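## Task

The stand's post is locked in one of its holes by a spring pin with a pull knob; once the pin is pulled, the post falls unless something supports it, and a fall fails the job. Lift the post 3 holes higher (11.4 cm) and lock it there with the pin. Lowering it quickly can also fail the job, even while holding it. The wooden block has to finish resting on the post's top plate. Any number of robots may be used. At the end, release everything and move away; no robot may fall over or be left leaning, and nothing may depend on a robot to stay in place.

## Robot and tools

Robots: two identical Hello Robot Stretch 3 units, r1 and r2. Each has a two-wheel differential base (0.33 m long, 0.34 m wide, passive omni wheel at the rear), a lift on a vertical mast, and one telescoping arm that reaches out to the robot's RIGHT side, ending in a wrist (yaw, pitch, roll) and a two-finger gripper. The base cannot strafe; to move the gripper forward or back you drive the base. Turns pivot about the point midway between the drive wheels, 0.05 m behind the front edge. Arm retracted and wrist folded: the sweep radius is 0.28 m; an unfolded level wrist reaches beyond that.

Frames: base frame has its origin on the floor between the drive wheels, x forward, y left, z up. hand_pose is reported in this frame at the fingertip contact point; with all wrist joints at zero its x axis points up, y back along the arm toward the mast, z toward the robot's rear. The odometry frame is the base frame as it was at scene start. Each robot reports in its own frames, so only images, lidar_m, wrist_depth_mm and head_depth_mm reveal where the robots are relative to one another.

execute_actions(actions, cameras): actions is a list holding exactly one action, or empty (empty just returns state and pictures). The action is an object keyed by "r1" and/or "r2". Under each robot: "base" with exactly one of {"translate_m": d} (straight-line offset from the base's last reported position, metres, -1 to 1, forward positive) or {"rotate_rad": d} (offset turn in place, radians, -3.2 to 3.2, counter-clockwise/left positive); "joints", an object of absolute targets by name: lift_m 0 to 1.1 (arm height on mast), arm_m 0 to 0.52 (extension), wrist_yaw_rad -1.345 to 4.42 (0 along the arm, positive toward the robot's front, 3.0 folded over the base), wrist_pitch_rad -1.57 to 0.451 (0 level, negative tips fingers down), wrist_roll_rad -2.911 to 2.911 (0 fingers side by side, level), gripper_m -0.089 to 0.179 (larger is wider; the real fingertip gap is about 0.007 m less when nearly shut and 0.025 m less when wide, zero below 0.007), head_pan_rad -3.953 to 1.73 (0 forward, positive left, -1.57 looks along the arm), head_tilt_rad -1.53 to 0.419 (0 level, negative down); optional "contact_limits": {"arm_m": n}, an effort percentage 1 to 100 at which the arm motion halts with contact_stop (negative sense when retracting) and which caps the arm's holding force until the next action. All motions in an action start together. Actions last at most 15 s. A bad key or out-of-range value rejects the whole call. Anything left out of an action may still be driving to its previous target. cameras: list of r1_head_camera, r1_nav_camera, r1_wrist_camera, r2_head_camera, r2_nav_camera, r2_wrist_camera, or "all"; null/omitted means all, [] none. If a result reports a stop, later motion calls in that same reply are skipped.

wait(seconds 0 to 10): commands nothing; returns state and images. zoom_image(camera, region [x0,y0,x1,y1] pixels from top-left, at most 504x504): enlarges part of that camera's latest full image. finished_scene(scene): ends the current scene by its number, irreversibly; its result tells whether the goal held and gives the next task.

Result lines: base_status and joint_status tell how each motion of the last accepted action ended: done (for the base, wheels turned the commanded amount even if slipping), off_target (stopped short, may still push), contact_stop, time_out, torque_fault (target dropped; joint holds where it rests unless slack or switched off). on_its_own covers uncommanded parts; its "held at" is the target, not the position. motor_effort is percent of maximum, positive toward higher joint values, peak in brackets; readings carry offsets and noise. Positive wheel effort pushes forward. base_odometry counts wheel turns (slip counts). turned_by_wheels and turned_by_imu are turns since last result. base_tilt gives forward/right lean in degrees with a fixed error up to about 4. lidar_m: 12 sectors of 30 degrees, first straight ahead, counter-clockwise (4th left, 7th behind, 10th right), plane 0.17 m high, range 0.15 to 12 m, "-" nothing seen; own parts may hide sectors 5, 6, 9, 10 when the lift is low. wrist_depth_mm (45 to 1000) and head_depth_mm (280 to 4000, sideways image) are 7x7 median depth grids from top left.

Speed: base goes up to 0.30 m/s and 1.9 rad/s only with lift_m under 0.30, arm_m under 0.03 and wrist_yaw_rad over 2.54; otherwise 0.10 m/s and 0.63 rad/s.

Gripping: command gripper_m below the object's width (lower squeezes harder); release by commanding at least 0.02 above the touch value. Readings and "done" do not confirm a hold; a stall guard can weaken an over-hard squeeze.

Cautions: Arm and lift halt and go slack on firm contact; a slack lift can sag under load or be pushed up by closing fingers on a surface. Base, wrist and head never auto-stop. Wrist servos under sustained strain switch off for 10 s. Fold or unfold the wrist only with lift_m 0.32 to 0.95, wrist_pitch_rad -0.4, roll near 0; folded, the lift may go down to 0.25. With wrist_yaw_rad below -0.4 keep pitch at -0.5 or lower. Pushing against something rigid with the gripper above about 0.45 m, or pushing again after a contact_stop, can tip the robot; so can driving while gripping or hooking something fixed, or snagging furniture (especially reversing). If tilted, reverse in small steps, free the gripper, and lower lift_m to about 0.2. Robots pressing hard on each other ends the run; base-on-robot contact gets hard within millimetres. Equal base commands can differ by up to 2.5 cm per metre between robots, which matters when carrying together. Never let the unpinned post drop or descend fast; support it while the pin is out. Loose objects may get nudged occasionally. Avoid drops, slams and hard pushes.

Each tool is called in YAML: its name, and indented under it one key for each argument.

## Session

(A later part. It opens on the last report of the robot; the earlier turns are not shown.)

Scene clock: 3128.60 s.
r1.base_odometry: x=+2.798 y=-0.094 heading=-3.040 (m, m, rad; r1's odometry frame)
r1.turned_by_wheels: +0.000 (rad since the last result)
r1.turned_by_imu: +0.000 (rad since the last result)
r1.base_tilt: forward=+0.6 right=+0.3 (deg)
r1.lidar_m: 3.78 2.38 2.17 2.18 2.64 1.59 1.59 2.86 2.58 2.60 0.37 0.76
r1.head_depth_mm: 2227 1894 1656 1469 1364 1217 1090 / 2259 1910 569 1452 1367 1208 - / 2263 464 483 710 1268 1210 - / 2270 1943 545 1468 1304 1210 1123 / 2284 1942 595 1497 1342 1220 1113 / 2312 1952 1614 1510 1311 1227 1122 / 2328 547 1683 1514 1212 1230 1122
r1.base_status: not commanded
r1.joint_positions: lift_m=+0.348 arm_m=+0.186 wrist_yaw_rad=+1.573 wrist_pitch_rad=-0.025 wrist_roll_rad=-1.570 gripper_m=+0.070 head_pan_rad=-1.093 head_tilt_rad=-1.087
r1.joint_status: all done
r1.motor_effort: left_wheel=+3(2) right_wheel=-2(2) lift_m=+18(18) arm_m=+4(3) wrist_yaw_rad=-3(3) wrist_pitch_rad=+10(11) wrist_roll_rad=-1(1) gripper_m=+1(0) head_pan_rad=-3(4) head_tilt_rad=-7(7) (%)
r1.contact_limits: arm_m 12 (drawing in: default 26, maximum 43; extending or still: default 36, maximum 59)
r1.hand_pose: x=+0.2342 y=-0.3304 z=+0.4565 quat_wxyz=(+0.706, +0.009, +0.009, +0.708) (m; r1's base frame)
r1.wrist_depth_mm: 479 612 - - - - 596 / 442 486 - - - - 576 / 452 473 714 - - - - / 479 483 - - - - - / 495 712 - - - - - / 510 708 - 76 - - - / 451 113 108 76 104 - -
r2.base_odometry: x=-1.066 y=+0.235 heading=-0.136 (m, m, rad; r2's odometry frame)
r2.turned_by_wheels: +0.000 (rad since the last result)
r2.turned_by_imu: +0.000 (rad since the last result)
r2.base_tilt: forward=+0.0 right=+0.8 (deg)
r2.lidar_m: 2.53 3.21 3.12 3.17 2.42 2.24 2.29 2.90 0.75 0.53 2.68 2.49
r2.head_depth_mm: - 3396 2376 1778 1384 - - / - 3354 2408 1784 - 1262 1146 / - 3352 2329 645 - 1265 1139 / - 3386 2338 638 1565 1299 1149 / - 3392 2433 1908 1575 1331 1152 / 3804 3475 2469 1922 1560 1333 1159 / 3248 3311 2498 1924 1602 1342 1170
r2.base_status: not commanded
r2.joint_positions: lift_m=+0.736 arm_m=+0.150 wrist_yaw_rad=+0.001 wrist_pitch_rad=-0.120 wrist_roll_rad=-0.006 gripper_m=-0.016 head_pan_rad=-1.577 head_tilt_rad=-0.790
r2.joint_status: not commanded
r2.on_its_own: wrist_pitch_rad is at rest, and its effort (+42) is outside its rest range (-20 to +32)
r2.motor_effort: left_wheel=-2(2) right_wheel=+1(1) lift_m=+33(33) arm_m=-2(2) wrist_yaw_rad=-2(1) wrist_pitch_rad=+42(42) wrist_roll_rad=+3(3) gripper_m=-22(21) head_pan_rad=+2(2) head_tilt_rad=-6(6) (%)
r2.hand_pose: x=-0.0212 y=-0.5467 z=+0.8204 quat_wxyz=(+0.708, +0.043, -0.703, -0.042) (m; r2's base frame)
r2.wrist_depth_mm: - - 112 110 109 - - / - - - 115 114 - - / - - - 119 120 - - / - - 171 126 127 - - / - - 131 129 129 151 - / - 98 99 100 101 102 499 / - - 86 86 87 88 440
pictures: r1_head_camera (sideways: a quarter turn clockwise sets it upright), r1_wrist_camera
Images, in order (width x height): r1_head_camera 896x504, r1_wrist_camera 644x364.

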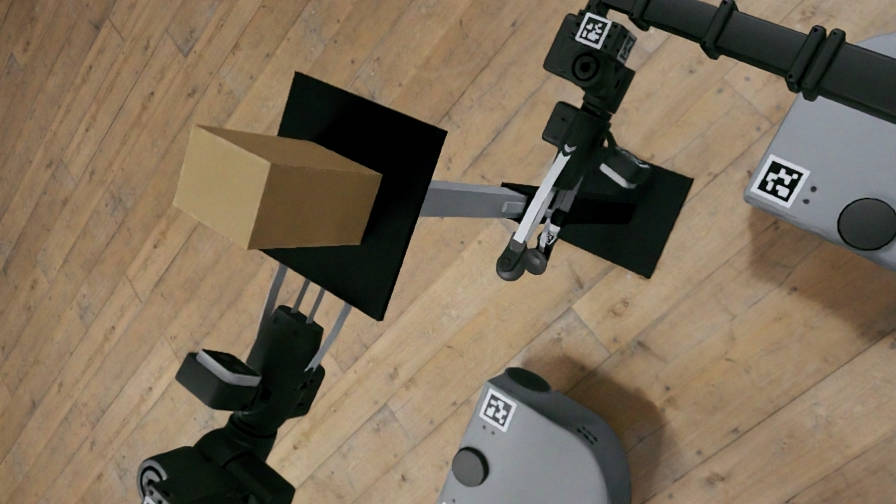

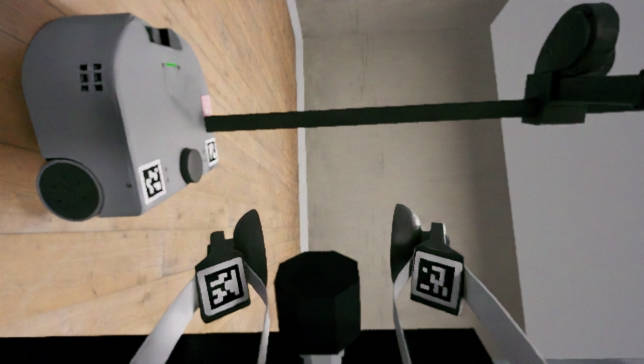

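execute_actions:
  actions:
    - {"r1": {"joints": {"lift_m": 0.345, "gripper_m": 0.025}}}
  cameras: ["r1_wrist_camera", "r1_head_camera"]

Scene clock: 3134.93 s.
r1.base_odometry: x=+2.798 y=-0.094 heading=-3.040 (m, m, rad; r1's odometry frame)
r1.turned_by_wheels: +0.000 (rad since the last result)
r1.turned_by_imu: +0.000 (rad since the last result)
r1.base_tilt: forward=+0.6 right=+0.2 (deg)
r1.lidar_m: 3.77 2.37 2.16 2.18 2.66 1.59 1.60 2.86 2.58 2.59 0.37 0.75
r1.head_depth_mm: 2241 1901 1658 1469 1365 1222 1090 / 2243 1903 570 1458 1365 1206 - / 2249 464 483 710 1279 1211 - / 2297 1926 545 1465 1311 1217 1124 / 2286 1953 593 1507 1345 1221 1113 / 2314 1959 1617 1507 1313 1221 1117 / 2343 548 1674 1504 1213 1227 1125
r1.base_status: not commanded
r1.joint_positions: lift_m=+0.345 arm_m=+0.186 wrist_yaw_rad=+1.573 wrist_pitch_rad=-0.024 wrist_roll_rad=-1.570 gripper_m=+0.025 head_pan_rad=-1.093 head_tilt_rad=-1.087
r1.joint_status: all done
r1.motor_effort: left_wheel=+3(3) right_wheel=-2(1) lift_m=+18(21) arm_m=+4(4) wrist_yaw_rad=-4(3) wrist_pitch_rad=+10(11) wrist_roll_rad=-1(1) gripper_m=-1(80) head_pan_rad=-4(3) head_tilt_rad=-7(7) (%)
r1.hand_pose: x=+0.2342 y=-0.3304 z=+0.4536 quat_wxyz=(+0.706, +0.009, +0.009, +0.708) (m; r1's base frame)
r1.wrist_depth_mm: 467 607 - - - - 604 / 443 485 - - - - 584 / 462 476 742 - - - - / 474 480 - - - - - / 487 704 - - - - - / 502 703 - 75 - - - / 445 111 109 76 104 - -
r2.base_odometry: x=-1.066 y=+0.235 heading=-0.136 (m, m, rad; r2's odometry frame)
r2.turned_by_wheels: +0.000 (rad since the last result)
r2.turned_by_imu: -0.001 (rad since the last result)
r2.base_tilt: forward=+0.0 right=+0.8 (deg)
r2.lidar_m: 2.53 3.22 3.12 3.15 2.42 2.23 2.29 2.90 0.75 0.53 2.68 2.49
r2.head_depth_mm: - 3310 2388 1774 1385 - - / - 3296 2437 1774 - 1261 1148 / - 3374 2329 646 - 1263 1146 / - 3386 2350 636 1555 1302 1158 / - 3364 2480 1917 1571 1323 1154 / 3767 3426 2454 1930 1567 1333 1163 / 3240 3263 2497 1937 1585 1344 1159
r2.base_status: not commanded
r2.joint_positions: lift_m=+0.736 arm_m=+0.150 wrist_yaw_rad=+0.001 wrist_pitch_rad=-0.120 wrist_roll_rad=-0.006 gripper_m=-0.016 head_pan_rad=-1.577 head_tilt_rad=-0.790
r2.joint_status: not commanded
r2.on_its_own: wrist_pitch_rad is at rest, and its effort (+42) is outside its rest range (-20 to +32)
r2.motor_effort: left_wheel=-2(2) right_wheel=+1(1) lift_m=+33(33) arm_m=-2(2) wrist_yaw_rad=-1(2) wrist_pitch_rad=+42(42) wrist_roll_rad=+3(3) gripper_m=-22(21) head_pan_rad=+2(2) head_tilt_rad=-7(7) (%)
r2.hand_pose: x=-0.0212 y=-0.5467 z=+0.8204 quat_wxyz=(+0.708, +0.043, -0.703, -0.042) (m; r2's base frame)
r2.wrist_depth_mm: - - 112 109 109 - - / - - - 114 114 - - / - - - 120 119 - - / - - 171 125 126 - - / - - 131 129 129 150 - / - 98 99 100 101 102 498 / - - 86 86 87 88 439
pictures: r1_head_camera (sideways: a quarter turn clockwise sets it upright), r1_wrist_camera
Images, in order (width x height): r1_head_camera 896x504, r1_wrist_camera 644x364.

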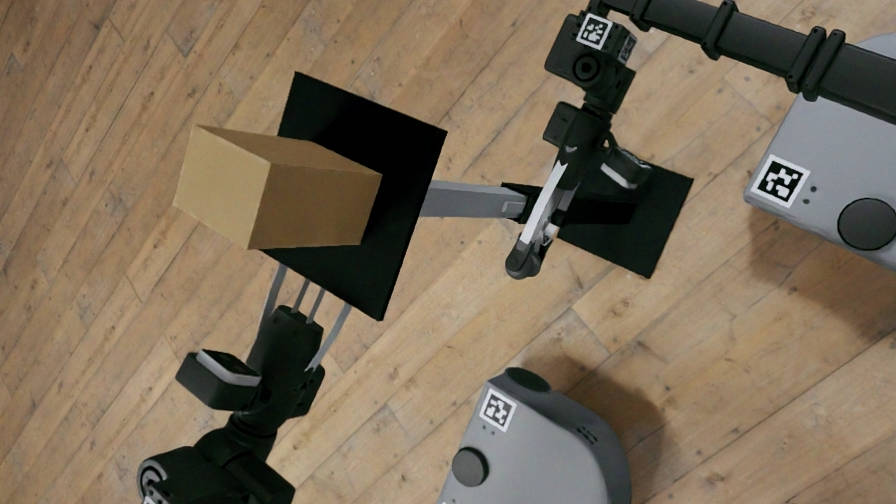

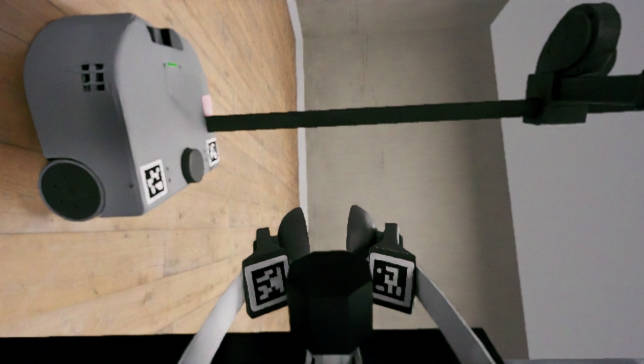

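execute_actions:
  actions:
    - {"r1": {"joints": {"gripper_m": 0.016, "wrist_yaw_rad": 1.49, "arm_m": 0.1705}}}
  cameras: ["r1_wrist_camera"]

execute_actions:
  actions:
    - {"r1": {"joints": {"wrist_yaw_rad": 1.415, "arm_m": 0.155}}}
  cameras: ["r1_wrist_camera", "r1_head_camera"]

Scene clock: 3163.43 s.
r1.base_odometry: x=+2.798 y=-0.094 heading=-3.040 (m, m, rad; r1's odometry frame)
r1.turned_by_wheels: +0.000 (rad since the last result)
r1.turned_by_imu: +0.000 (rad since the last result)
r1.base_tilt: forward=+0.7 right=+0.3 (deg)
r1.lidar_m: 3.80 2.38 2.17 2.18 2.65 1.59 1.60 2.87 2.58 2.60 0.37 0.76
r1.head_depth_mm: 2238 1903 1652 1472 1360 1221 1091 / 2252 1899 569 1454 1371 1206 - / 2265 463 483 712 1277 1213 - / 2288 1942 545 1465 1306 1213 1126 / 2293 1949 594 1497 1344 1224 1114 / 2298 1948 1604 1506 1309 1226 1120 / 2324 548 1682 1515 1213 1229 1119
r1.base_status: not commanded
r1.joint_positions: lift_m=+0.345 arm_m=+0.171 wrist_yaw_rad=+1.487 wrist_pitch_rad=-0.024 wrist_roll_rad=-1.579 gripper_m=+0.016 head_pan_rad=-1.093 head_tilt_rad=-1.087
r1.joint_status: all done
r1.motor_effort: left_wheel=+4(5) right_wheel=-6(7) lift_m=+18(18) arm_m=-4(4) wrist_yaw_rad=+3(40) wrist_pitch_rad=+10(10) wrist_roll_rad=+5(6) gripper_m=-4(47) head_pan_rad=-3(3) head_tilt_rad=-7(8) (%)
r1.hand_pose: x=+0.2334 y=-0.3369 z=+0.4539 quat_wxyz=(+0.736, +0.006, +0.012, +0.677) (m; r1's base frame)
r1.wrist_depth_mm: 421 490 - - - - 599 / 426 482 714 - - 732 628 / 457 475 - - - - - / 474 507 - - - - - / 506 709 - - - - - / 504 729 - 75 - - - / 112 109 106 75 103 - -
r2.base_odometry: x=-1.066 y=+0.235 heading=-0.136 (m, m, rad; r2's odometry frame)
r2.turned_by_wheels: +0.000 (rad since the last result)
r2.turned_by_imu: -0.001 (rad since the last result)
r2.base_tilt: forward=+0.0 right=+0.8 (deg)
r2.lidar_m: 2.53 3.22 3.11 3.16 2.42 2.23 2.29 2.90 0.75 0.53 2.68 2.50
r2.head_depth_mm: - 3335 2388 1769 1380 - - / - 3316 2390 1763 - 1261 1144 / - 3390 2324 644 - 1270 1152 / - 3367 2359 635 1561 1306 1155 / - 3371 2467 1922 1576 1328 1156 / 3748 3396 2472 1939 1574 1341 1157 / 3273 3279 2505 1949 1577 1339 1163
r2.base_status: not commanded
r2.joint_positions: lift_m=+0.736 arm_m=+0.150 wrist_yaw_rad=+0.001 wrist_pitch_rad=-0.120 wrist_roll_rad=-0.006 gripper_m=-0.016 head_pan_rad=-1.577 head_tilt_rad=-0.790
r2.joint_status: not commanded
r2.on_its_own: wrist_pitch_rad is at rest, and its effort (+42) is outside its rest range (-20 to +32)
r2.motor_effort: left_wheel=-2(2) right_wheel=+1(1) lift_m=+34(33) arm_m=-2(3) wrist_yaw_rad=-2(2) wrist_pitch_rad=+42(42) wrist_roll_rad=+3(3) gripper_m=-21(22) head_pan_rad=+2(2) head_tilt_rad=-6(7) (%)
r2.hand_pose: x=-0.0212 y=-0.5467 z=+0.8204 quat_wxyz=(+0.708, +0.043, -0.703, -0.042) (m; r2's base frame)
r2.wrist_depth_mm: - - 111 110 109 - - / - - - 114 114 - - / - - - 120 120 - - / - - 171 125 127 - - / - - 131 130 129 151 - / - 98 99 100 101 102 499 / - - 86 86 87 88 441
pictures: r1_wrist_camera
Images, in order (width x height): r1_wrist_camera 644x364.

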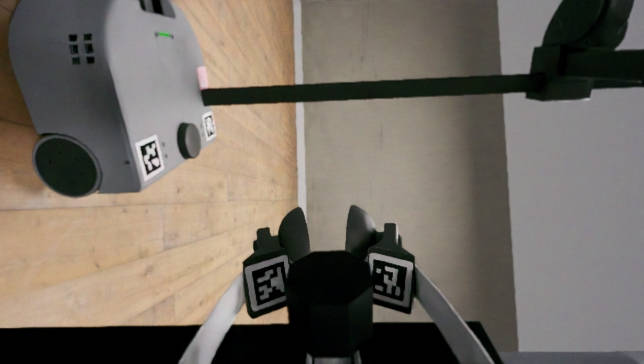

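Scene clock: 3164.37 s.
r1.base_odometry: x=+2.798 y=-0.094 heading=-3.040 (m, m, rad; r1's odometry frame)
r1.turned_by_wheels: +0.000 (rad since the last result)
r1.turned_by_imu: +0.000 (rad since the last result)
r1.base_tilt: forward=+0.7 right=+0.2 (deg)
r1.lidar_m: 3.77 2.37 2.16 2.18 2.66 1.59 1.60 2.86 2.58 2.60 0.37 0.76
r1.head_depth_mm: 2226 1909 1659 1476 1341 1205 1090 / 2246 1907 569 1460 1368 1203 - / 2259 464 483 712 1281 1210 - / 2279 1939 545 1470 1308 1211 1122 / 2310 1963 594 1496 1341 1221 1112 / 2311 1965 1616 1501 1309 1226 1116 / 2324 548 1671 1515 1206 1227 1124
r1.base_status: not commanded
r1.joint_positions: lift_m=+0.345 arm_m=+0.155 wrist_yaw_rad=+1.412 wrist_pitch_rad=-0.023 wrist_roll_rad=-1.580 gripper_m=+0.016 head_pan_rad=-1.093 head_tilt_rad=-1.087
r1.joint_status: all done
r1.motor_effort: left_wheel=+4(6) right_wheel=-6(10) lift_m=+18(18) arm_m=-4(5) wrist_yaw_rad=+3(37) wrist_pitch_rad=+10(10) wrist_roll_rad=+5(6) gripper_m=-4(4) head_pan_rad=-3(3) head_tilt_rad=-7(7) (%)
r1.hand_pose: x=+0.2311 y=-0.3405 z=+0.4539 quat_wxyz=(+0.761, +0.006, +0.011, +0.649) (m; r1's base frame)
r1.wrist_depth_mm: 403 480 - - - - 557 / 426 479 705 - - - - / 460 471 - - - - - / 492 673 - - - - - / 504 710 - - - - - / 496 705 - 78 - - - / 113 110 108 76 104 - -
r2.base_odometry: x=-1.066 y=+0.235 heading=-0.136 (m, m, rad; r2's odometry frame)
r2.turned_by_wheels: +0.000 (rad since the last result)
r2.turned_by_imu: +0.000 (rad since the last result)
r2.base_tilt: forward=+0.0 right=+0.8 (deg)
r2.lidar_m: 2.53 3.22 3.12 3.17 2.43 2.23 2.29 2.90 0.75 0.53 2.68 2.49
r2.head_depth_mm: - 3273 2407 1776 1386 - - / - 3310 2418 1774 - 1268 1148 / - 3341 2333 644 - 1267 1144 / - 3349 2349 637 1573 1295 1153 / - 3455 2460 1906 1565 1321 1151 / 3755 3448 2477 1931 1583 1336 1158 / 3238 3237 2493 1948 1585 1345 1158
r2.base_status: not commanded
r2.joint_positions: lift_m=+0.736 arm_m=+0.150 wrist_yaw_rad=+0.001 wrist_pitch_rad=-0.120 wrist_roll_rad=-0.006 gripper_m=-0.016 head_pan_rad=-1.577 head_tilt_rad=-0.790
r2.joint_status: not commanded
r2.on_its_own: wrist_pitch_rad is at rest, and its effort (+42) is outside its rest range (-20 to +32)
r2.motor_effort: left_wheel=-2(2) right_wheel=+1(1) lift_m=+33(33) arm_m=-2(2) wrist_yaw_rad=-2(2) wrist_pitch_rad=+42(42) wrist_roll_rad=+3(3) gripper_m=-22(21) head_pan_rad=+2(2) head_tilt_rad=-6(6) (%)
r2.hand_pose: x=-0.0212 y=-0.5467 z=+0.8204 quat_wxyz=(+0.708, +0.043, -0.703, -0.042) (m; r2's base frame)
r2.wrist_depth_mm: - - 112 109 109 - - / - - - 114 114 - - / - - - 120 120 - - / - - 172 125 126 - - / - - 131 130 129 151 - / - 98 99 100 101 102 500 / - - 86 86 87 88 440
pictures: r1_head_camera (sideways: a quarter turn clockwise sets it upright), r1_wrist_camera
Images, in order (width x height): r1_head_camera 896x504, r1_wrist_camera 644x364.

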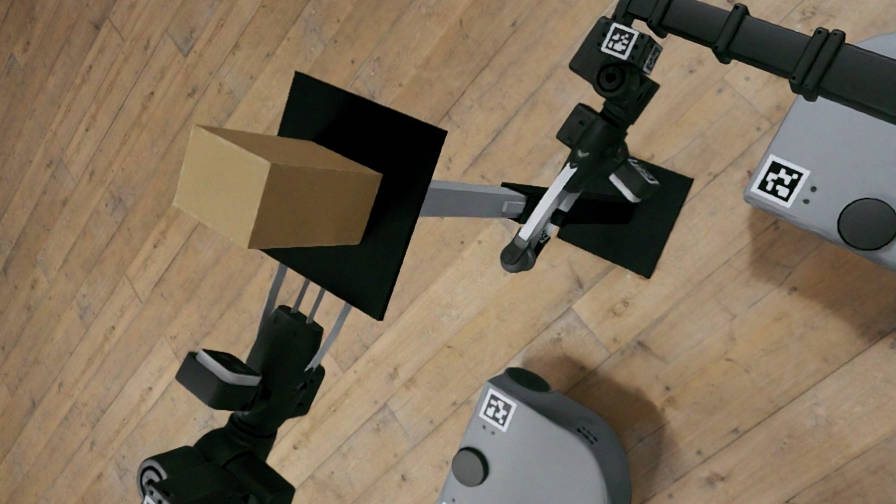

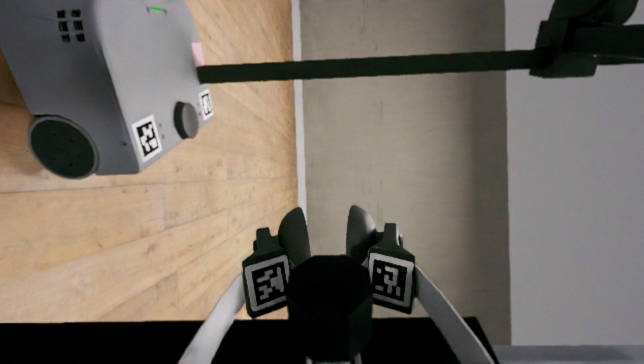

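execute_actions:
  actions:
    - {"r1": {"joints": {"wrist_yaw_rad": 1.361, "arm_m": 0.144}}}
  cameras: ["r1_wrist_camera"]

execute_actions:
  actions:
    - {"r1": {"joints": {"wrist_yaw_rad": 1.311, "arm_m": 0.133}}}
  cameras: ["r1_wrist_camera", "r1_head_camera"]

Scene clock: 3174.53 s.
r1.base_odometry: x=+2.798 y=-0.094 heading=-3.040 (m, m, rad; r1's odometry frame)
r1.turned_by_wheels: +0.000 (rad since the last result)
r1.turned_by_imu: +0.000 (rad since the last result)
r1.base_tilt: forward=+0.6 right=+0.2 (deg)
r1.lidar_m: 3.77 2.38 2.16 2.18 2.66 1.59 1.59 2.85 2.58 2.59 0.37 0.76
r1.head_depth_mm: 2227 1901 1651 1474 1345 1200 1092 / 2252 1905 569 1458 1368 1204 - / 2275 463 483 712 1288 1213 - / 2275 1928 545 1462 1308 1214 1122 / 2299 1946 595 1500 1343 1218 1117 / 2309 1945 1613 1504 1313 1227 1121 / 2334 547 1675 1513 1211 1228 1126
r1.base_status: not commanded
r1.joint_positions: lift_m=+0.345 arm_m=+0.144 wrist_yaw_rad=+1.359 wrist_pitch_rad=-0.023 wrist_roll_rad=-1.580 gripper_m=+0.016 head_pan_rad=-1.093 head_tilt_rad=-1.087
r1.joint_status: all done
r1.motor_effort: left_wheel=+5(5) right_wheel=-6(8) lift_m=+18(18) arm_m=-5(4) wrist_yaw_rad=+3(24) wrist_pitch_rad=+10(10) wrist_roll_rad=+6(6) gripper_m=-4(4) head_pan_rad=-3(3) head_tilt_rad=-8(7) (%)
r1.hand_pose: x=+0.2286 y=-0.3430 z=+0.4541 quat_wxyz=(+0.778, +0.006, +0.011, +0.628) (m; r1's base frame)
r1.wrist_depth_mm: 397 484 - - - - 597 / 428 477 - - - - - / 457 476 - - - - - / 493 714 - - - - - / 502 710 - - - - - / 505 719 - 80 - - - / 114 111 109 77 106 - -
r2.base_odometry: x=-1.066 y=+0.235 heading=-0.136 (m, m, rad; r2's odometry frame)
r2.turned_by_wheels: +0.000 (rad since the last result)
r2.turned_by_imu: -0.001 (rad since the last result)
r2.base_tilt: forward=+0.0 right=+0.8 (deg)
r2.lidar_m: 2.52 3.21 3.10 3.16 2.42 2.23 2.29 2.91 0.75 0.53 2.68 2.49
r2.head_depth_mm: - 3287 2386 1780 1393 - - / - 3310 2401 1782 - 1267 1149 / - 3366 2328 645 - 1264 1149 / - 3416 2332 636 1572 1299 1155 / - 3363 2448 1911 1555 1339 1156 / 3801 3414 2439 1919 1584 1336 1156 / 3290 3328 2497 1947 1589 1344 1161
r2.base_status: not commanded
r2.joint_positions: lift_m=+0.736 arm_m=+0.150 wrist_yaw_rad=+0.001 wrist_pitch_rad=-0.120 wrist_roll_rad=-0.006 gripper_m=-0.016 head_pan_rad=-1.577 head_tilt_rad=-0.790
r2.joint_status: not commanded
r2.on_its_own: wrist_pitch_rad is at rest, and its effort (+42) is outside its rest range (-20 to +32)
r2.motor_effort: left_wheel=-2(2) right_wheel=+1(1) lift_m=+33(33) arm_m=-2(2) wrist_yaw_rad=-2(2) wrist_pitch_rad=+42(41) wrist_roll_rad=+3(3) gripper_m=-21(22) head_pan_rad=+3(2) head_tilt_rad=-7(6) (%)
r2.hand_pose: x=-0.0212 y=-0.5467 z=+0.8204 quat_wxyz=(+0.708, +0.043, -0.703, -0.042) (m; r2's base frame)
r2.wrist_depth_mm: - - 111 109 109 - - / - - - 114 114 - - / - - - 120 120 - - / - - 171 126 127 - - / - - 131 129 129 150 - / - 98 99 100 101 102 496 / - - 86 86 87 87 445
pictures: r1_wrist_camera
Images, in order (width x height): r1_wrist_camera 644x364.

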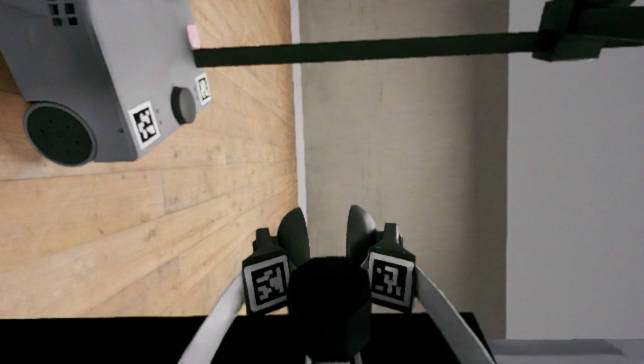

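Scene clock: 3175.37 s.
r1.base_odometry: x=+2.798 y=-0.094 heading=-3.040 (m, m, rad; r1's odometry frame)
r1.turned_by_wheels: +0.000 (rad since the last result)
r1.turned_by_imu: +0.000 (rad since the last result)
r1.base_tilt: forward=+0.7 right=+0.2 (deg)
r1.lidar_m: 3.79 2.37 2.17 2.18 2.65 1.59 1.60 2.86 2.58 2.60 0.37 0.76
r1.head_depth_mm: 2220 1899 1663 1464 1346 1188 1093 / 2248 1920 569 1457 1348 1189 - / 2257 463 483 712 1292 1213 - / 2275 1926 545 1471 1311 1216 1125 / 2299 1947 593 1500 1347 1220 1116 / 2301 1964 1608 1502 1311 1224 1115 / 2333 547 1676 1508 1216 1225 1121
r1.base_status: not commanded
r1.joint_positions: lift_m=+0.345 arm_m=+0.134 wrist_yaw_rad=+1.307 wrist_pitch_rad=-0.021 wrist_roll_rad=-1.580 gripper_m=+0.016 head_pan_rad=-1.093 head_tilt_rad=-1.087
r1.joint_status: all done
r1.motor_effort: left_wheel=+5(6) right_wheel=-10(13) lift_m=+18(18) arm_m=-6(6) wrist_yaw_rad=+4(23) wrist_pitch_rad=+9(10) wrist_roll_rad=+5(6) gripper_m=-4(4) head_pan_rad=-3(3) head_tilt_rad=-8(8) (%)
r1.hand_pose: x=+0.2256 y=-0.3448 z=+0.4545 quat_wxyz=(+0.794, +0.006, +0.010, +0.608) (m; r1's base frame)
r1.wrist_depth_mm: 395 495 - - - - 625 / 432 483 - - - - - / 458 518 - - - - - / 510 710 - - - - - / 508 722 - - - - - / 505 710 - 81 - - - / 113 112 110 80 107 114 112
r2.base_odometry: x=-1.066 y=+0.235 heading=-0.136 (m, m, rad; r2's odometry frame)
r2.turned_by_wheels: +0.000 (rad since the last result)
r2.turned_by_imu: +0.000 (rad since the last result)
r2.base_tilt: forward=+0.0 right=+0.8 (deg)
r2.lidar_m: 2.54 3.21 3.12 3.16 2.41 2.23 2.29 2.90 0.75 0.53 2.68 2.49
r2.head_depth_mm: - 3331 2371 1771 1388 - - / - 3314 2434 1780 - 1270 1145 / - 3336 2316 645 - 1264 1155 / - 3366 2382 636 1569 1298 1149 / - 3396 2446 1903 1575 1341 1155 / 3720 3393 2480 1913 1574 1336 1165 / 3261 3218 2464 1943 1589 1338 1159
r2.base_status: not commanded
r2.joint_positions: lift_m=+0.736 arm_m=+0.150 wrist_yaw_rad=+0.001 wrist_pitch_rad=-0.120 wrist_roll_rad=-0.006 gripper_m=-0.016 head_pan_rad=-1.577 head_tilt_rad=-0.790
r2.joint_status: not commanded
r2.on_its_own: wrist_pitch_rad is at rest, and its effort (+42) is outside its rest range (-20 to +32)
r2.motor_effort: left_wheel=-2(2) right_wheel=+1(1) lift_m=+33(33) arm_m=-2(2) wrist_yaw_rad=-1(2) wrist_pitch_rad=+42(42) wrist_roll_rad=+3(3) gripper_m=-22(22) head_pan_rad=+2(2) head_tilt_rad=-7(6) (%)
r2.hand_pose: x=-0.0212 y=-0.5467 z=+0.8204 quat_wxyz=(+0.708, +0.043, -0.703, -0.042) (m; r2's base frame)
r2.wrist_depth_mm: - - 112 109 109 - - / - - - 115 114 - - / - - - 120 119 - - / - - 171 125 127 - - / - - 131 129 129 151 - / - 98 99 100 101 102 502 / - - 86 86 87 88 444
pictures: r1_head_camera (sideways: a quarter turn clockwise sets it upright), r1_wrist_camera
Images, in order (width x height): r1_head_camera 896x504, r1_wrist_camera 644x364.

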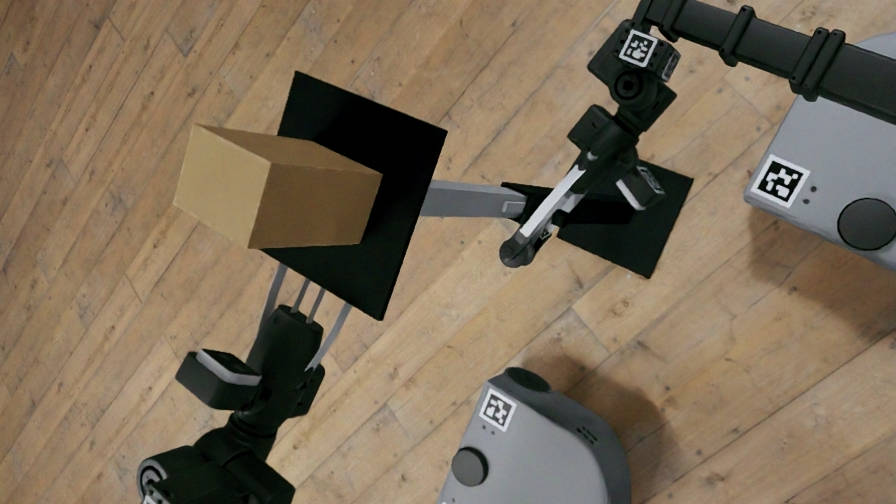

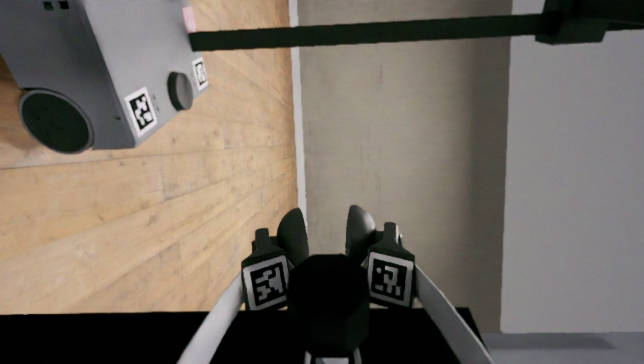

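execute_actions:
  actions:
    - {"r1": {"base": {"translate_m": 0.004}, "joints": {"wrist_yaw_rad": 1.261, "arm_m": 0.123}}}
  cameras: ["r1_wrist_camera"]

execute_actions:
  actions:
    - {"r1": {"base": {"translate_m": 0.004}, "joints": {"wrist_yaw_rad": 1.211, "arm_m": 0.113}}}
  cameras: ["r1_wrist_camera", "r1_head_camera"]

Scene clock: 3191.77 s.
r1.base_odometry: x=+2.794 y=-0.094 heading=-3.040 (m, m, rad; r1's odometry frame)
r1.turned_by_wheels: +0.000 (rad since the last result)
r1.turned_by_imu: +0.000 (rad since the last result)
r1.base_tilt: forward=+0.6 right=+0.3 (deg)
r1.lidar_m: 3.79 2.38 2.16 2.17 2.65 1.60 1.60 2.86 2.57 2.60 0.37 0.75
r1.head_depth_mm: 2240 1895 1655 1473 1332 - 1094 / 2238 1908 558 1445 1347 1192 - / 2260 464 478 707 1315 1216 - / 2293 1933 545 1464 1322 1213 1125 / 2279 1949 592 1500 1345 1223 1117 / 2303 1953 1615 1503 1308 1228 1118 / 2345 542 1685 1514 1204 1230 1119
r1.base_status: done
r1.joint_positions: lift_m=+0.345 arm_m=+0.124 wrist_yaw_rad=+1.257 wrist_pitch_rad=-0.023 wrist_roll_rad=-1.580 gripper_m=+0.016 head_pan_rad=-1.093 head_tilt_rad=-1.087
r1.joint_status: all done
r1.motor_effort: left_wheel=+3(6) right_wheel=-5(10) lift_m=+18(18) arm_m=-6(7) wrist_yaw_rad=+6(23) wrist_pitch_rad=+9(12) wrist_roll_rad=+5(6) gripper_m=-4(5) head_pan_rad=-3(3) head_tilt_rad=-8(8) (%)
r1.hand_pose: x=+0.2218 y=-0.3473 z=+0.4541 quat_wxyz=(+0.809, +0.007, +0.011, +0.588) (m; r1's base frame)
r1.wrist_depth_mm: 393 489 - - - - - / 431 477 - - - - - / 465 647 - - - - - / 508 722 - - - - - / 498 698 - - - - - / 502 712 - 80 - - - / 114 113 111 76 107 115 113
r2.base_odometry: x=-1.066 y=+0.235 heading=-0.136 (m, m, rad; r2's odometry frame)
r2.turned_by_wheels: +0.000 (rad since the last result)
r2.turned_by_imu: -0.001 (rad since the last result)
r2.base_tilt: forward=+0.0 right=+0.8 (deg)
r2.lidar_m: 2.53 3.22 3.11 3.15 2.43 2.24 2.28 2.90 0.75 0.53 2.69 2.49
r2.head_depth_mm: - 3332 2361 1767 1388 - - / - 3338 2399 1778 - 1259 1149 / - 3338 2334 645 - 1275 1148 / - 3383 2359 636 1562 1308 1149 / - 3389 2498 1908 1570 1328 1155 / 3689 3462 2462 1932 1579 1333 1163 / 3244 3324 2508 1934 1579 1334 1160
r2.base_status: not commanded
r2.joint_positions: lift_m=+0.736 arm_m=+0.150 wrist_yaw_rad=+0.001 wrist_pitch_rad=-0.120 wrist_roll_rad=-0.006 gripper_m=-0.016 head_pan_rad=-1.577 head_tilt_rad=-0.790
r2.joint_status: not commanded
r2.on_its_own: wrist_pitch_rad is at rest, and its effort (+42) is outside its rest range (-20 to +32)
r2.motor_effort: left_wheel=-2(2) right_wheel=+1(1) lift_m=+34(33) arm_m=-3(2) wrist_yaw_rad=-2(1) wrist_pitch_rad=+42(42) wrist_roll_rad=+3(3) gripper_m=-22(21) head_pan_rad=+2(2) head_tilt_rad=-7(7) (%)
r2.hand_pose: x=-0.0212 y=-0.5467 z=+0.8204 quat_wxyz=(+0.708, +0.043, -0.703, -0.042) (m; r2's base frame)
r2.wrist_depth_mm: - - 111 109 109 - - / - - - 114 114 - - / - - - 120 120 - - / - - 172 125 127 - - / - - 131 129 129 151 - / - 98 99 100 101 102 490 / - - 86 86 87 87 437
pictures: r1_wrist_camera
Images, in order (width x height): r1_wrist_camera 644x364.

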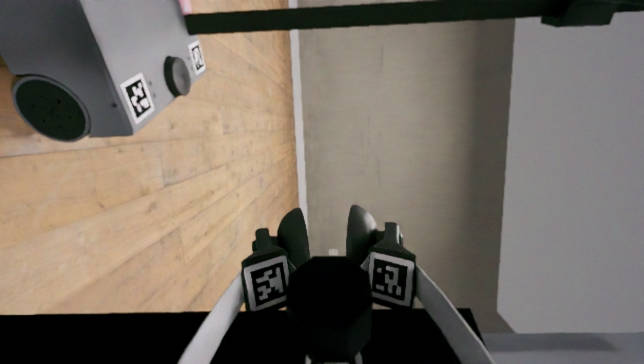

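Scene clock: 3192.60 s.
r1.base_odometry: x=+2.790 y=-0.095 heading=-3.040 (m, m, rad; r1's odometry frame)
r1.turned_by_wheels: +0.000 (rad since the last result)
r1.turned_by_imu: +0.000 (rad since the last result)
r1.base_tilt: forward=+0.6 right=+0.2 (deg)
r1.lidar_m: 3.73 2.37 2.16 2.18 2.65 1.60 1.60 2.86 2.58 2.59 0.37 0.75
r1.head_depth_mm: 2230 1899 1656 1475 1321 1204 1092 / 2234 1914 557 1437 1350 1190 - / 2260 464 475 688 1286 1208 - / 2266 1935 555 1468 1328 1214 1123 / 2307 1945 590 1501 1341 1224 1113 / 2315 1962 1612 1503 1295 1226 1116 / 2329 529 1652 1515 1205 1224 1120
r1.base_status: done
r1.joint_positions: lift_m=+0.345 arm_m=+0.114 wrist_yaw_rad=+1.206 wrist_pitch_rad=-0.024 wrist_roll_rad=-1.579 gripper_m=+0.016 head_pan_rad=-1.093 head_tilt_rad=-1.087
r1.joint_status: all done
r1.motor_effort: left_wheel=+3(6) right_wheel=-6(15) lift_m=+19(19) arm_m=-9(10) wrist_yaw_rad=+6(20) wrist_pitch_rad=+11(12) wrist_roll_rad=+5(5) gripper_m=-4(4) head_pan_rad=-3(3) head_tilt_rad=-7(8) (%)
r1.hand_pose: x=+0.2175 y=-0.3497 z=+0.4537 quat_wxyz=(+0.824, +0.008, +0.011, +0.567) (m; r1's base frame)
r1.wrist_depth_mm: 391 484 - - - - - / 433 483 - - - - - / 483 709 - - - - - / 504 722 - - - - - / 506 711 - - - - - / 501 740 - 79 - - - / 114 113 111 73 107 115 113
r2.base_odometry: x=-1.066 y=+0.235 heading=-0.136 (m, m, rad; r2's odometry frame)
r2.turned_by_wheels: +0.000 (rad since the last result)
r2.turned_by_imu: +0.000 (rad since the last result)
r2.base_tilt: forward=+0.0 right=+0.9 (deg)
r2.lidar_m: 2.53 3.20 3.11 3.18 2.42 2.23 2.28 2.90 0.74 0.53 2.68 2.49
r2.head_depth_mm: - 3284 2388 1762 1393 - - / - 3355 2402 1768 - 1267 1153 / - 3328 2344 648 - 1267 1155 / - 3396 2347 637 1560 1304 1156 / - 3439 2435 1903 1561 1335 1156 / 3753 3451 2472 1918 1582 1330 1151 / 3257 3297 2474 1924 1575 1344 1167
r2.base_status: not commanded
r2.joint_positions: lift_m=+0.736 arm_m=+0.150 wrist_yaw_rad=+0.001 wrist_pitch_rad=-0.120 wrist_roll_rad=-0.006 gripper_m=-0.016 head_pan_rad=-1.577 head_tilt_rad=-0.790
r2.joint_status: not commanded
r2.on_its_own: wrist_pitch_rad is at rest, and its effort (+42) is outside its rest range (-20 to +32)
r2.motor_effort: left_wheel=-2(2) right_wheel=+1(1) lift_m=+33(33) arm_m=-2(2) wrist_yaw_rad=-2(2) wrist_pitch_rad=+42(42) wrist_roll_rad=+3(3) gripper_m=-21(22) head_pan_rad=+2(3) head_tilt_rad=-6(7) (%)
r2.hand_pose: x=-0.0212 y=-0.5467 z=+0.8204 quat_wxyz=(+0.708, +0.043, -0.703, -0.042) (m; r2's base frame)
r2.wrist_depth_mm: - - 112 109 109 - - / - - - 115 114 - - / - - - 120 120 - - / - - 171 126 126 - - / - - 130 130 129 151 - / - 98 99 100 101 102 499 / - - 86 86 87 87 446
pictures: r1_head_camera (sideways: a quarter turn clockwise sets it upright), r1_wrist_camera
Images, in order (width x height): r1_head_camera 896x504, r1_wrist_camera 644x364.

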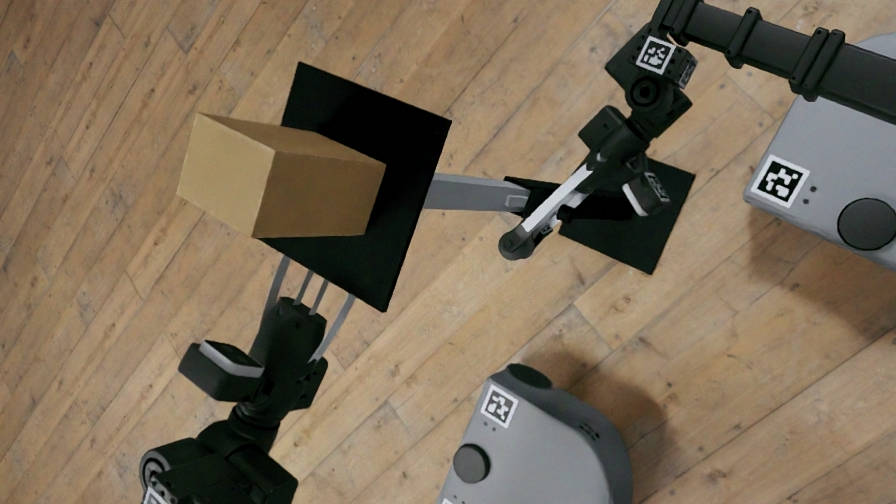

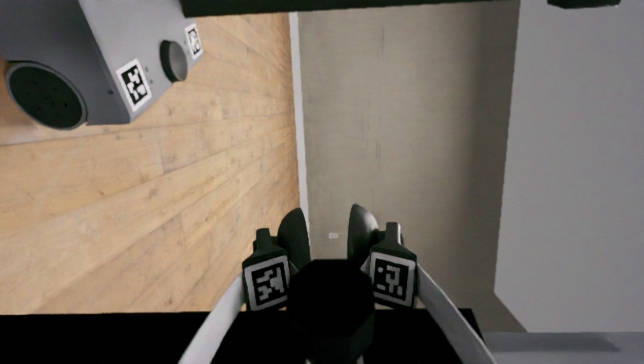

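execute_actions:
  actions:
    - {"r2": {"joints": {"lift_m": 0.746}}}
  cameras: ["r1_head_camera"]

Scene clock: 3197.07 s.
r1.base_odometry: x=+2.790 y=-0.095 heading=-3.040 (m, m, rad; r1's odometry frame)
r1.turned_by_wheels: +0.000 (rad since the last result)
r1.turned_by_imu: +0.000 (rad since the last result)
r1.base_tilt: forward=+0.6 right=+0.3 (deg)
r1.lidar_m: 3.76 2.37 2.16 2.17 2.65 1.60 1.60 2.85 2.58 2.60 0.37 0.75
r1.head_depth_mm: 2237 1894 1659 1476 1323 1201 1093 / 2234 1920 547 1431 1347 1188 - / 2254 451 475 690 1285 1212 - / 2272 1937 543 1470 1327 1215 1126 / 2303 1948 595 1497 1344 1219 1112 / 2310 1928 1617 1508 1297 1226 1117 / 2322 522 1687 1513 1207 1227 1119
r1.base_status: not commanded
r1.joint_positions: lift_m=+0.345 arm_m=+0.114 wrist_yaw_rad=+1.206 wrist_pitch_rad=-0.024 wrist_roll_rad=-1.579 gripper_m=+0.016 head_pan_rad=-1.093 head_tilt_rad=-1.087
r1.joint_status: not commanded
r1.motor_effort: left_wheel=+3(3) right_wheel=-7(7) lift_m=+19(19) arm_m=-9(9) wrist_yaw_rad=+6(6) wrist_pitch_rad=+10(10) wrist_roll_rad=+5(5) gripper_m=-4(4) head_pan_rad=-3(3) head_tilt_rad=-8(7) (%)
r1.hand_pose: x=+0.2175 y=-0.3497 z=+0.4537 quat_wxyz=(+0.824, +0.008, +0.011, +0.567) (m; r1's base frame)
r1.wrist_depth_mm: 390 482 - - - - - / 427 479 - - - - - / 464 718 - - - - - / 515 727 - - - - - / 495 713 - - - - - / 497 699 - 79 - - - / 115 113 111 73 108 115 113
r2.base_odometry: x=-1.066 y=+0.235 heading=-0.136 (m, m, rad; r2's odometry frame)
r2.turned_by_wheels: +0.000 (rad since the last result)
r2.turned_by_imu: -0.001 (rad since the last result)
r2.base_tilt: forward=+0.0 right=+0.8 (deg)
r2.lidar_m: 2.53 3.20 3.12 3.18 2.42 2.23 2.29 2.91 0.74 0.53 2.68 2.49
r2.head_depth_mm: - 3242 2391 1763 1391 - - / - 3328 2404 1752 - 1265 1148 / - 3406 2317 635 - 1261 1151 / - 3357 2362 637 1559 1300 1156 / - 3408 2467 1932 1568 1334 1151 / 3811 3457 2446 1931 1583 1331 1158 / 3233 3260 2498 1912 1580 1352 1158
r2.base_status: not commanded
r2.joint_positions: lift_m=+0.745 arm_m=+0.150 wrist_yaw_rad=+0.001 wrist_pitch_rad=-0.123 wrist_roll_rad=-0.006 gripper_m=-0.016 head_pan_rad=-1.577 head_tilt_rad=-0.790
r2.joint_status: all done
r2.on_its_own: wrist_pitch_rad is at rest, and its effort (+43) is outside its rest range (-20 to +32)
r2.motor_effort: left_wheel=-1(2) right_wheel=+1(1) lift_m=+33(35) arm_m=-3(2) wrist_yaw_rad=-1(1) wrist_pitch_rad=+43(43) wrist_roll_rad=+3(3) gripper_m=-22(23) head_pan_rad=+2(2) head_tilt_rad=-7(6) (%)
r2.hand_pose: x=-0.0212 y=-0.5466 z=+0.8287 quat_wxyz=(+0.708, +0.044, -0.703, -0.043) (m; r2's base frame)
r2.wrist_depth_mm: - - 111 109 109 - - / - - - 114 114 - - / - - - 119 120 - - / - - 171 126 126 - - / - - 131 130 129 150 - / - 98 99 100 101 102 510 / - - 86 86 87 88 89
pictures: r1_head_camera (sideways: a quarter turn clockwise sets it upright)
Images, in order (width x height): r1_head_camera 896x504.

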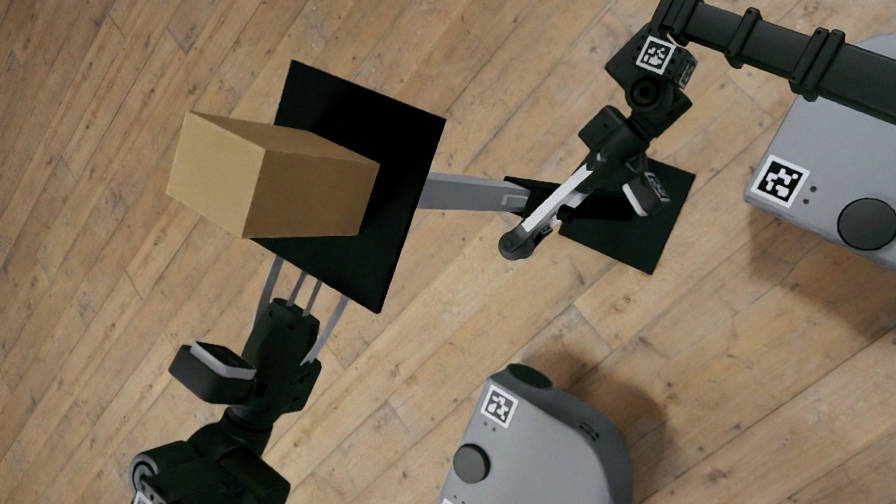

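execute_actions:
  actions:
    - {"r2": {"joints": {"lift_m": 0.80}}}
  cameras: []

execute_actions:
  actions:
    - {"r2": {"joints": {"lift_m": 0.852}}}
  cameras: ["r1_head_camera", "r2_wrist_camera"]

Scene clock: 3207.13 s.
r1.base_odometry: x=+2.790 y=-0.095 heading=-3.040 (m, m, rad; r1's odometry frame)
r1.turned_by_wheels: +0.000 (rad since the last result)
r1.turned_by_imu: +0.000 (rad since the last result)
r1.base_tilt: forward=+0.7 right=+0.3 (deg)
r1.lidar_m: 3.77 2.37 2.17 2.17 2.65 1.60 1.61 2.86 2.58 2.59 0.37 0.75
r1.head_depth_mm: 2224 1890 1655 1478 1324 1205 1093 / 2237 514 485 1456 1350 1189 - / 2254 389 459 799 1286 1208 - / 2272 1895 492 1496 1325 1210 1124 / 2292 1938 1639 1505 1346 1219 1114 / 2320 518 1673 1498 1296 1228 1122 / 2331 526 1712 1505 1204 1228 1123
r1.base_status: not commanded
r1.joint_positions: lift_m=+0.345 arm_m=+0.114 wrist_yaw_rad=+1.206 wrist_pitch_rad=-0.024 wrist_roll_rad=-1.579 gripper_m=+0.016 head_pan_rad=-1.093 head_tilt_rad=-1.087
r1.joint_status: not commanded
r1.motor_effort: left_wheel=+2(3) right_wheel=-6(6) lift_m=+19(19) arm_m=-10(9) wrist_yaw_rad=+6(6) wrist_pitch_rad=+11(10) wrist_roll_rad=+5(5) gripper_m=-3(3) head_pan_rad=-3(3) head_tilt_rad=-7(8) (%)
r1.hand_pose: x=+0.2175 y=-0.3497 z=+0.4537 quat_wxyz=(+0.824, +0.008, +0.011, +0.567) (m; r1's base frame)
r1.wrist_depth_mm: 392 482 - - - - - / 432 476 - - - - - / 471 735 - - - - - / 513 711 - - - - - / 503 702 - - - - - / 503 706 - 79 - - - / 114 113 112 73 108 114 113
r2.base_odometry: x=-1.066 y=+0.235 heading=-0.136 (m, m, rad; r2's odometry frame)
r2.turned_by_wheels: +0.000 (rad since the last result)
r2.turned_by_imu: -0.001 (rad since the last result)
r2.base_tilt: forward=+0.0 right=+0.8 (deg)
r2.lidar_m: 2.53 3.21 3.11 3.16 2.43 2.23 2.29 2.90 0.74 0.53 2.67 2.49
r2.head_depth_mm: - 3319 2382 1933 - - 1141 / - 3274 2393 1958 - 1262 1147 / - 3337 563 591 - 1280 1145 / - 3382 576 613 1552 1296 1159 / - 3341 2449 1926 1561 1329 1157 / 3792 3430 2474 1916 1565 1339 1163 / 3248 3255 2489 1950 1575 1338 1161
r2.base_status: not commanded
r2.joint_positions: lift_m=+0.799 arm_m=+0.150 wrist_yaw_rad=+0.001 wrist_pitch_rad=-0.124 wrist_roll_rad=-0.006 gripper_m=-0.016 head_pan_rad=-1.577 head_tilt_rad=-0.790
r2.joint_status: all done
r2.on_its_own: wrist_pitch_rad is at rest, and its effort (+43) is outside its rest range (-20 to +32)
r2.motor_effort: left_wheel=-2(2) right_wheel=+1(1) lift_m=+33(34) arm_m=-2(2) wrist_yaw_rad=-2(2) wrist_pitch_rad=+43(43) wrist_roll_rad=+3(3) gripper_m=-22(22) head_pan_rad=+2(2) head_tilt_rad=-7(7) (%)
r2.hand_pose: x=-0.0212 y=-0.5465 z=+0.8825 quat_wxyz=(+0.708, +0.044, -0.703, -0.044) (m; r2's base frame)
r2.wrist_depth_mm: - - 111 109 109 - - / - - - 114 114 - - / - - - 120 120 - - / - - 172 125 126 - - / - - 131 129 129 151 - / - 98 99 100 101 102 - / - - 86 86 87 88 89
pictures: none
No camera images: the call's "cameras" was empty. Leave "cameras" out to get every camera's image.

Scene clock: 3208.43 s.
r1.base_odometry: x=+2.790 y=-0.095 heading=-3.040 (m, m, rad; r1's odometry frame)
r1.turned_by_wheels: +0.000 (rad since the last result)
r1.turned_by_imu: +0.000 (rad since the last result)
r1.base_tilt: forward=+0.7 right=+0.2 (deg)
r1.lidar_m: 3.75 2.38 2.16 2.18 2.66 1.60 1.61 2.86 2.58 2.60 0.37 0.75
r1.head_depth_mm: 2215 1863 1659 1471 1327 1202 1091 / 359 443 426 1483 1348 1191 - / 344 379 429 797 1286 1208 - / 2286 456 1596 1495 1321 1213 1123 / 2288 492 1657 1502 1347 1218 1116 / 437 480 1711 1503 1294 1222 1120 / 482 1854 1705 1512 1200 1229 1122
r1.base_status: not commanded
r1.joint_positions: lift_m=+0.345 arm_m=+0.114 wrist_yaw_rad=+1.206 wrist_pitch_rad=-0.024 wrist_roll_rad=-1.579 gripper_m=+0.016 head_pan_rad=-1.093 head_tilt_rad=-1.087
r1.joint_status: not commanded
r1.motor_effort: left_wheel=+3(3) right_wheel=-7(7) lift_m=+19(19) arm_m=-10(10) wrist_yaw_rad=+6(6) wrist_pitch_rad=+11(10) wrist_roll_rad=+5(5) gripper_m=-3(4) head_pan_rad=-3(3) head_tilt_rad=-8(7) (%)
r1.hand_pose: x=+0.2175 y=-0.3497 z=+0.4537 quat_wxyz=(+0.824, +0.008, +0.011, +0.567) (m; r1's base frame)
r1.wrist_depth_mm: 389 472 - - - - - / 429 484 - - - - - / 470 720 - - - - - / 505 721 - - - - - / 504 710 - - - - - / 505 724 - 79 - - - / 114 113 112 73 108 115 113
r2.base_odometry: x=-1.066 y=+0.235 heading=-0.136 (m, m, rad; r2's odometry frame)
r2.turned_by_wheels: +0.000 (rad since the last result)
r2.turned_by_imu: +0.000 (rad since the last result)
r2.base_tilt: forward=+0.0 right=+0.8 (deg)
r2.lidar_m: 2.53 3.22 3.11 3.15 2.43 2.24 2.29 2.90 0.74 0.53 2.68 2.49
r2.head_depth_mm: - 3293 2404 - - 1246 1142 / - 3315 2392 - 1299 1267 1149 / - 3008 548 - 967 1280 1149 / - 3366 562 1872 1521 1291 1151 / - 3397 2436 1913 1579 1327 1157 / 3816 3432 2481 1927 1573 1330 1159 / 3389 3245 2501 1908 1578 1332 1163
r2.base_status: not commanded
r2.joint_positions: lift_m=+0.851 arm_m=+0.150 wrist_yaw_rad=+0.001 wrist_pitch_rad=-0.124 wrist_roll_rad=-0.006 gripper_m=-0.016 head_pan_rad=-1.577 head_tilt_rad=-0.790
r2.joint_status: all done
r2.on_its_own: wrist_pitch_rad is at rest, and its effort (+44) is outside its rest range (-20 to +32)
r2.motor_effort: left_wheel=-2(1) right_wheel=+1(1) lift_m=+33(33) arm_m=-2(2) wrist_yaw_rad=-1(2) wrist_pitch_rad=+44(44) wrist_roll_rad=+3(3) gripper_m=-22(21) head_pan_rad=+3(2) head_tilt_rad=-6(6) (%)
r2.hand_pose: x=-0.0212 y=-0.5465 z=+0.9344 quat_wxyz=(+0.708, +0.045, -0.703, -0.044) (m; r2's base frame)
r2.wrist_depth_mm: - - 111 109 109 - - / - - - 114 114 - - / - - - 120 119 - - / - - 171 125 126 - - / - - 131 130 129 151 - / - 99 99 100 101 102 - / - - 86 86 87 88 89
pictures: r1_head_camera (sideways: a quarter turn clockwise sets it upright), r2_wrist_camera
Images, in order (width x height): r1_head_camera 896x504, r2_wrist_camera 644x364.

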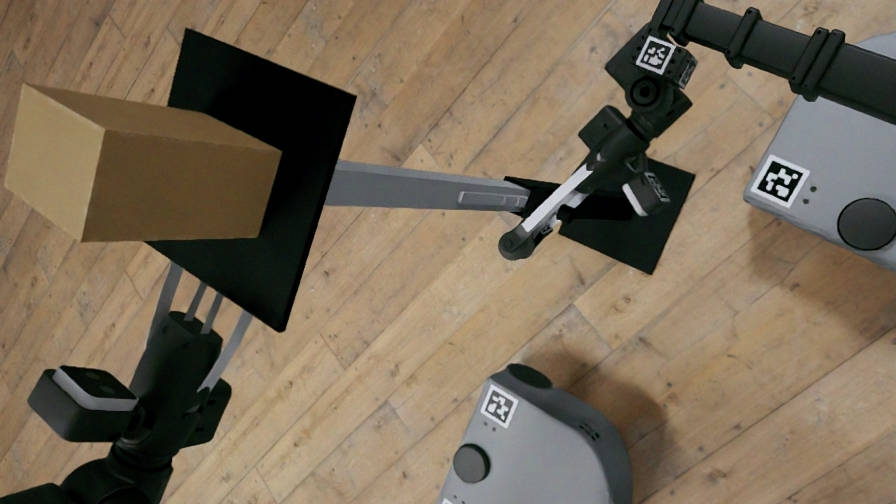

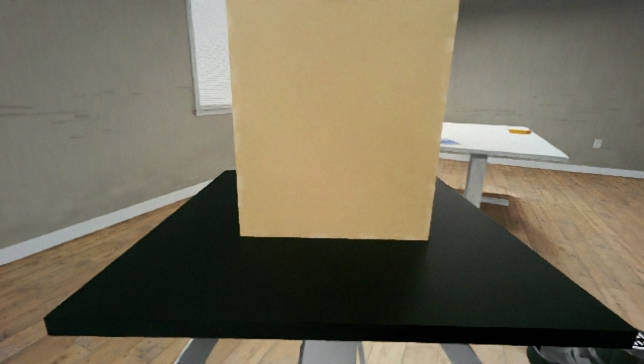

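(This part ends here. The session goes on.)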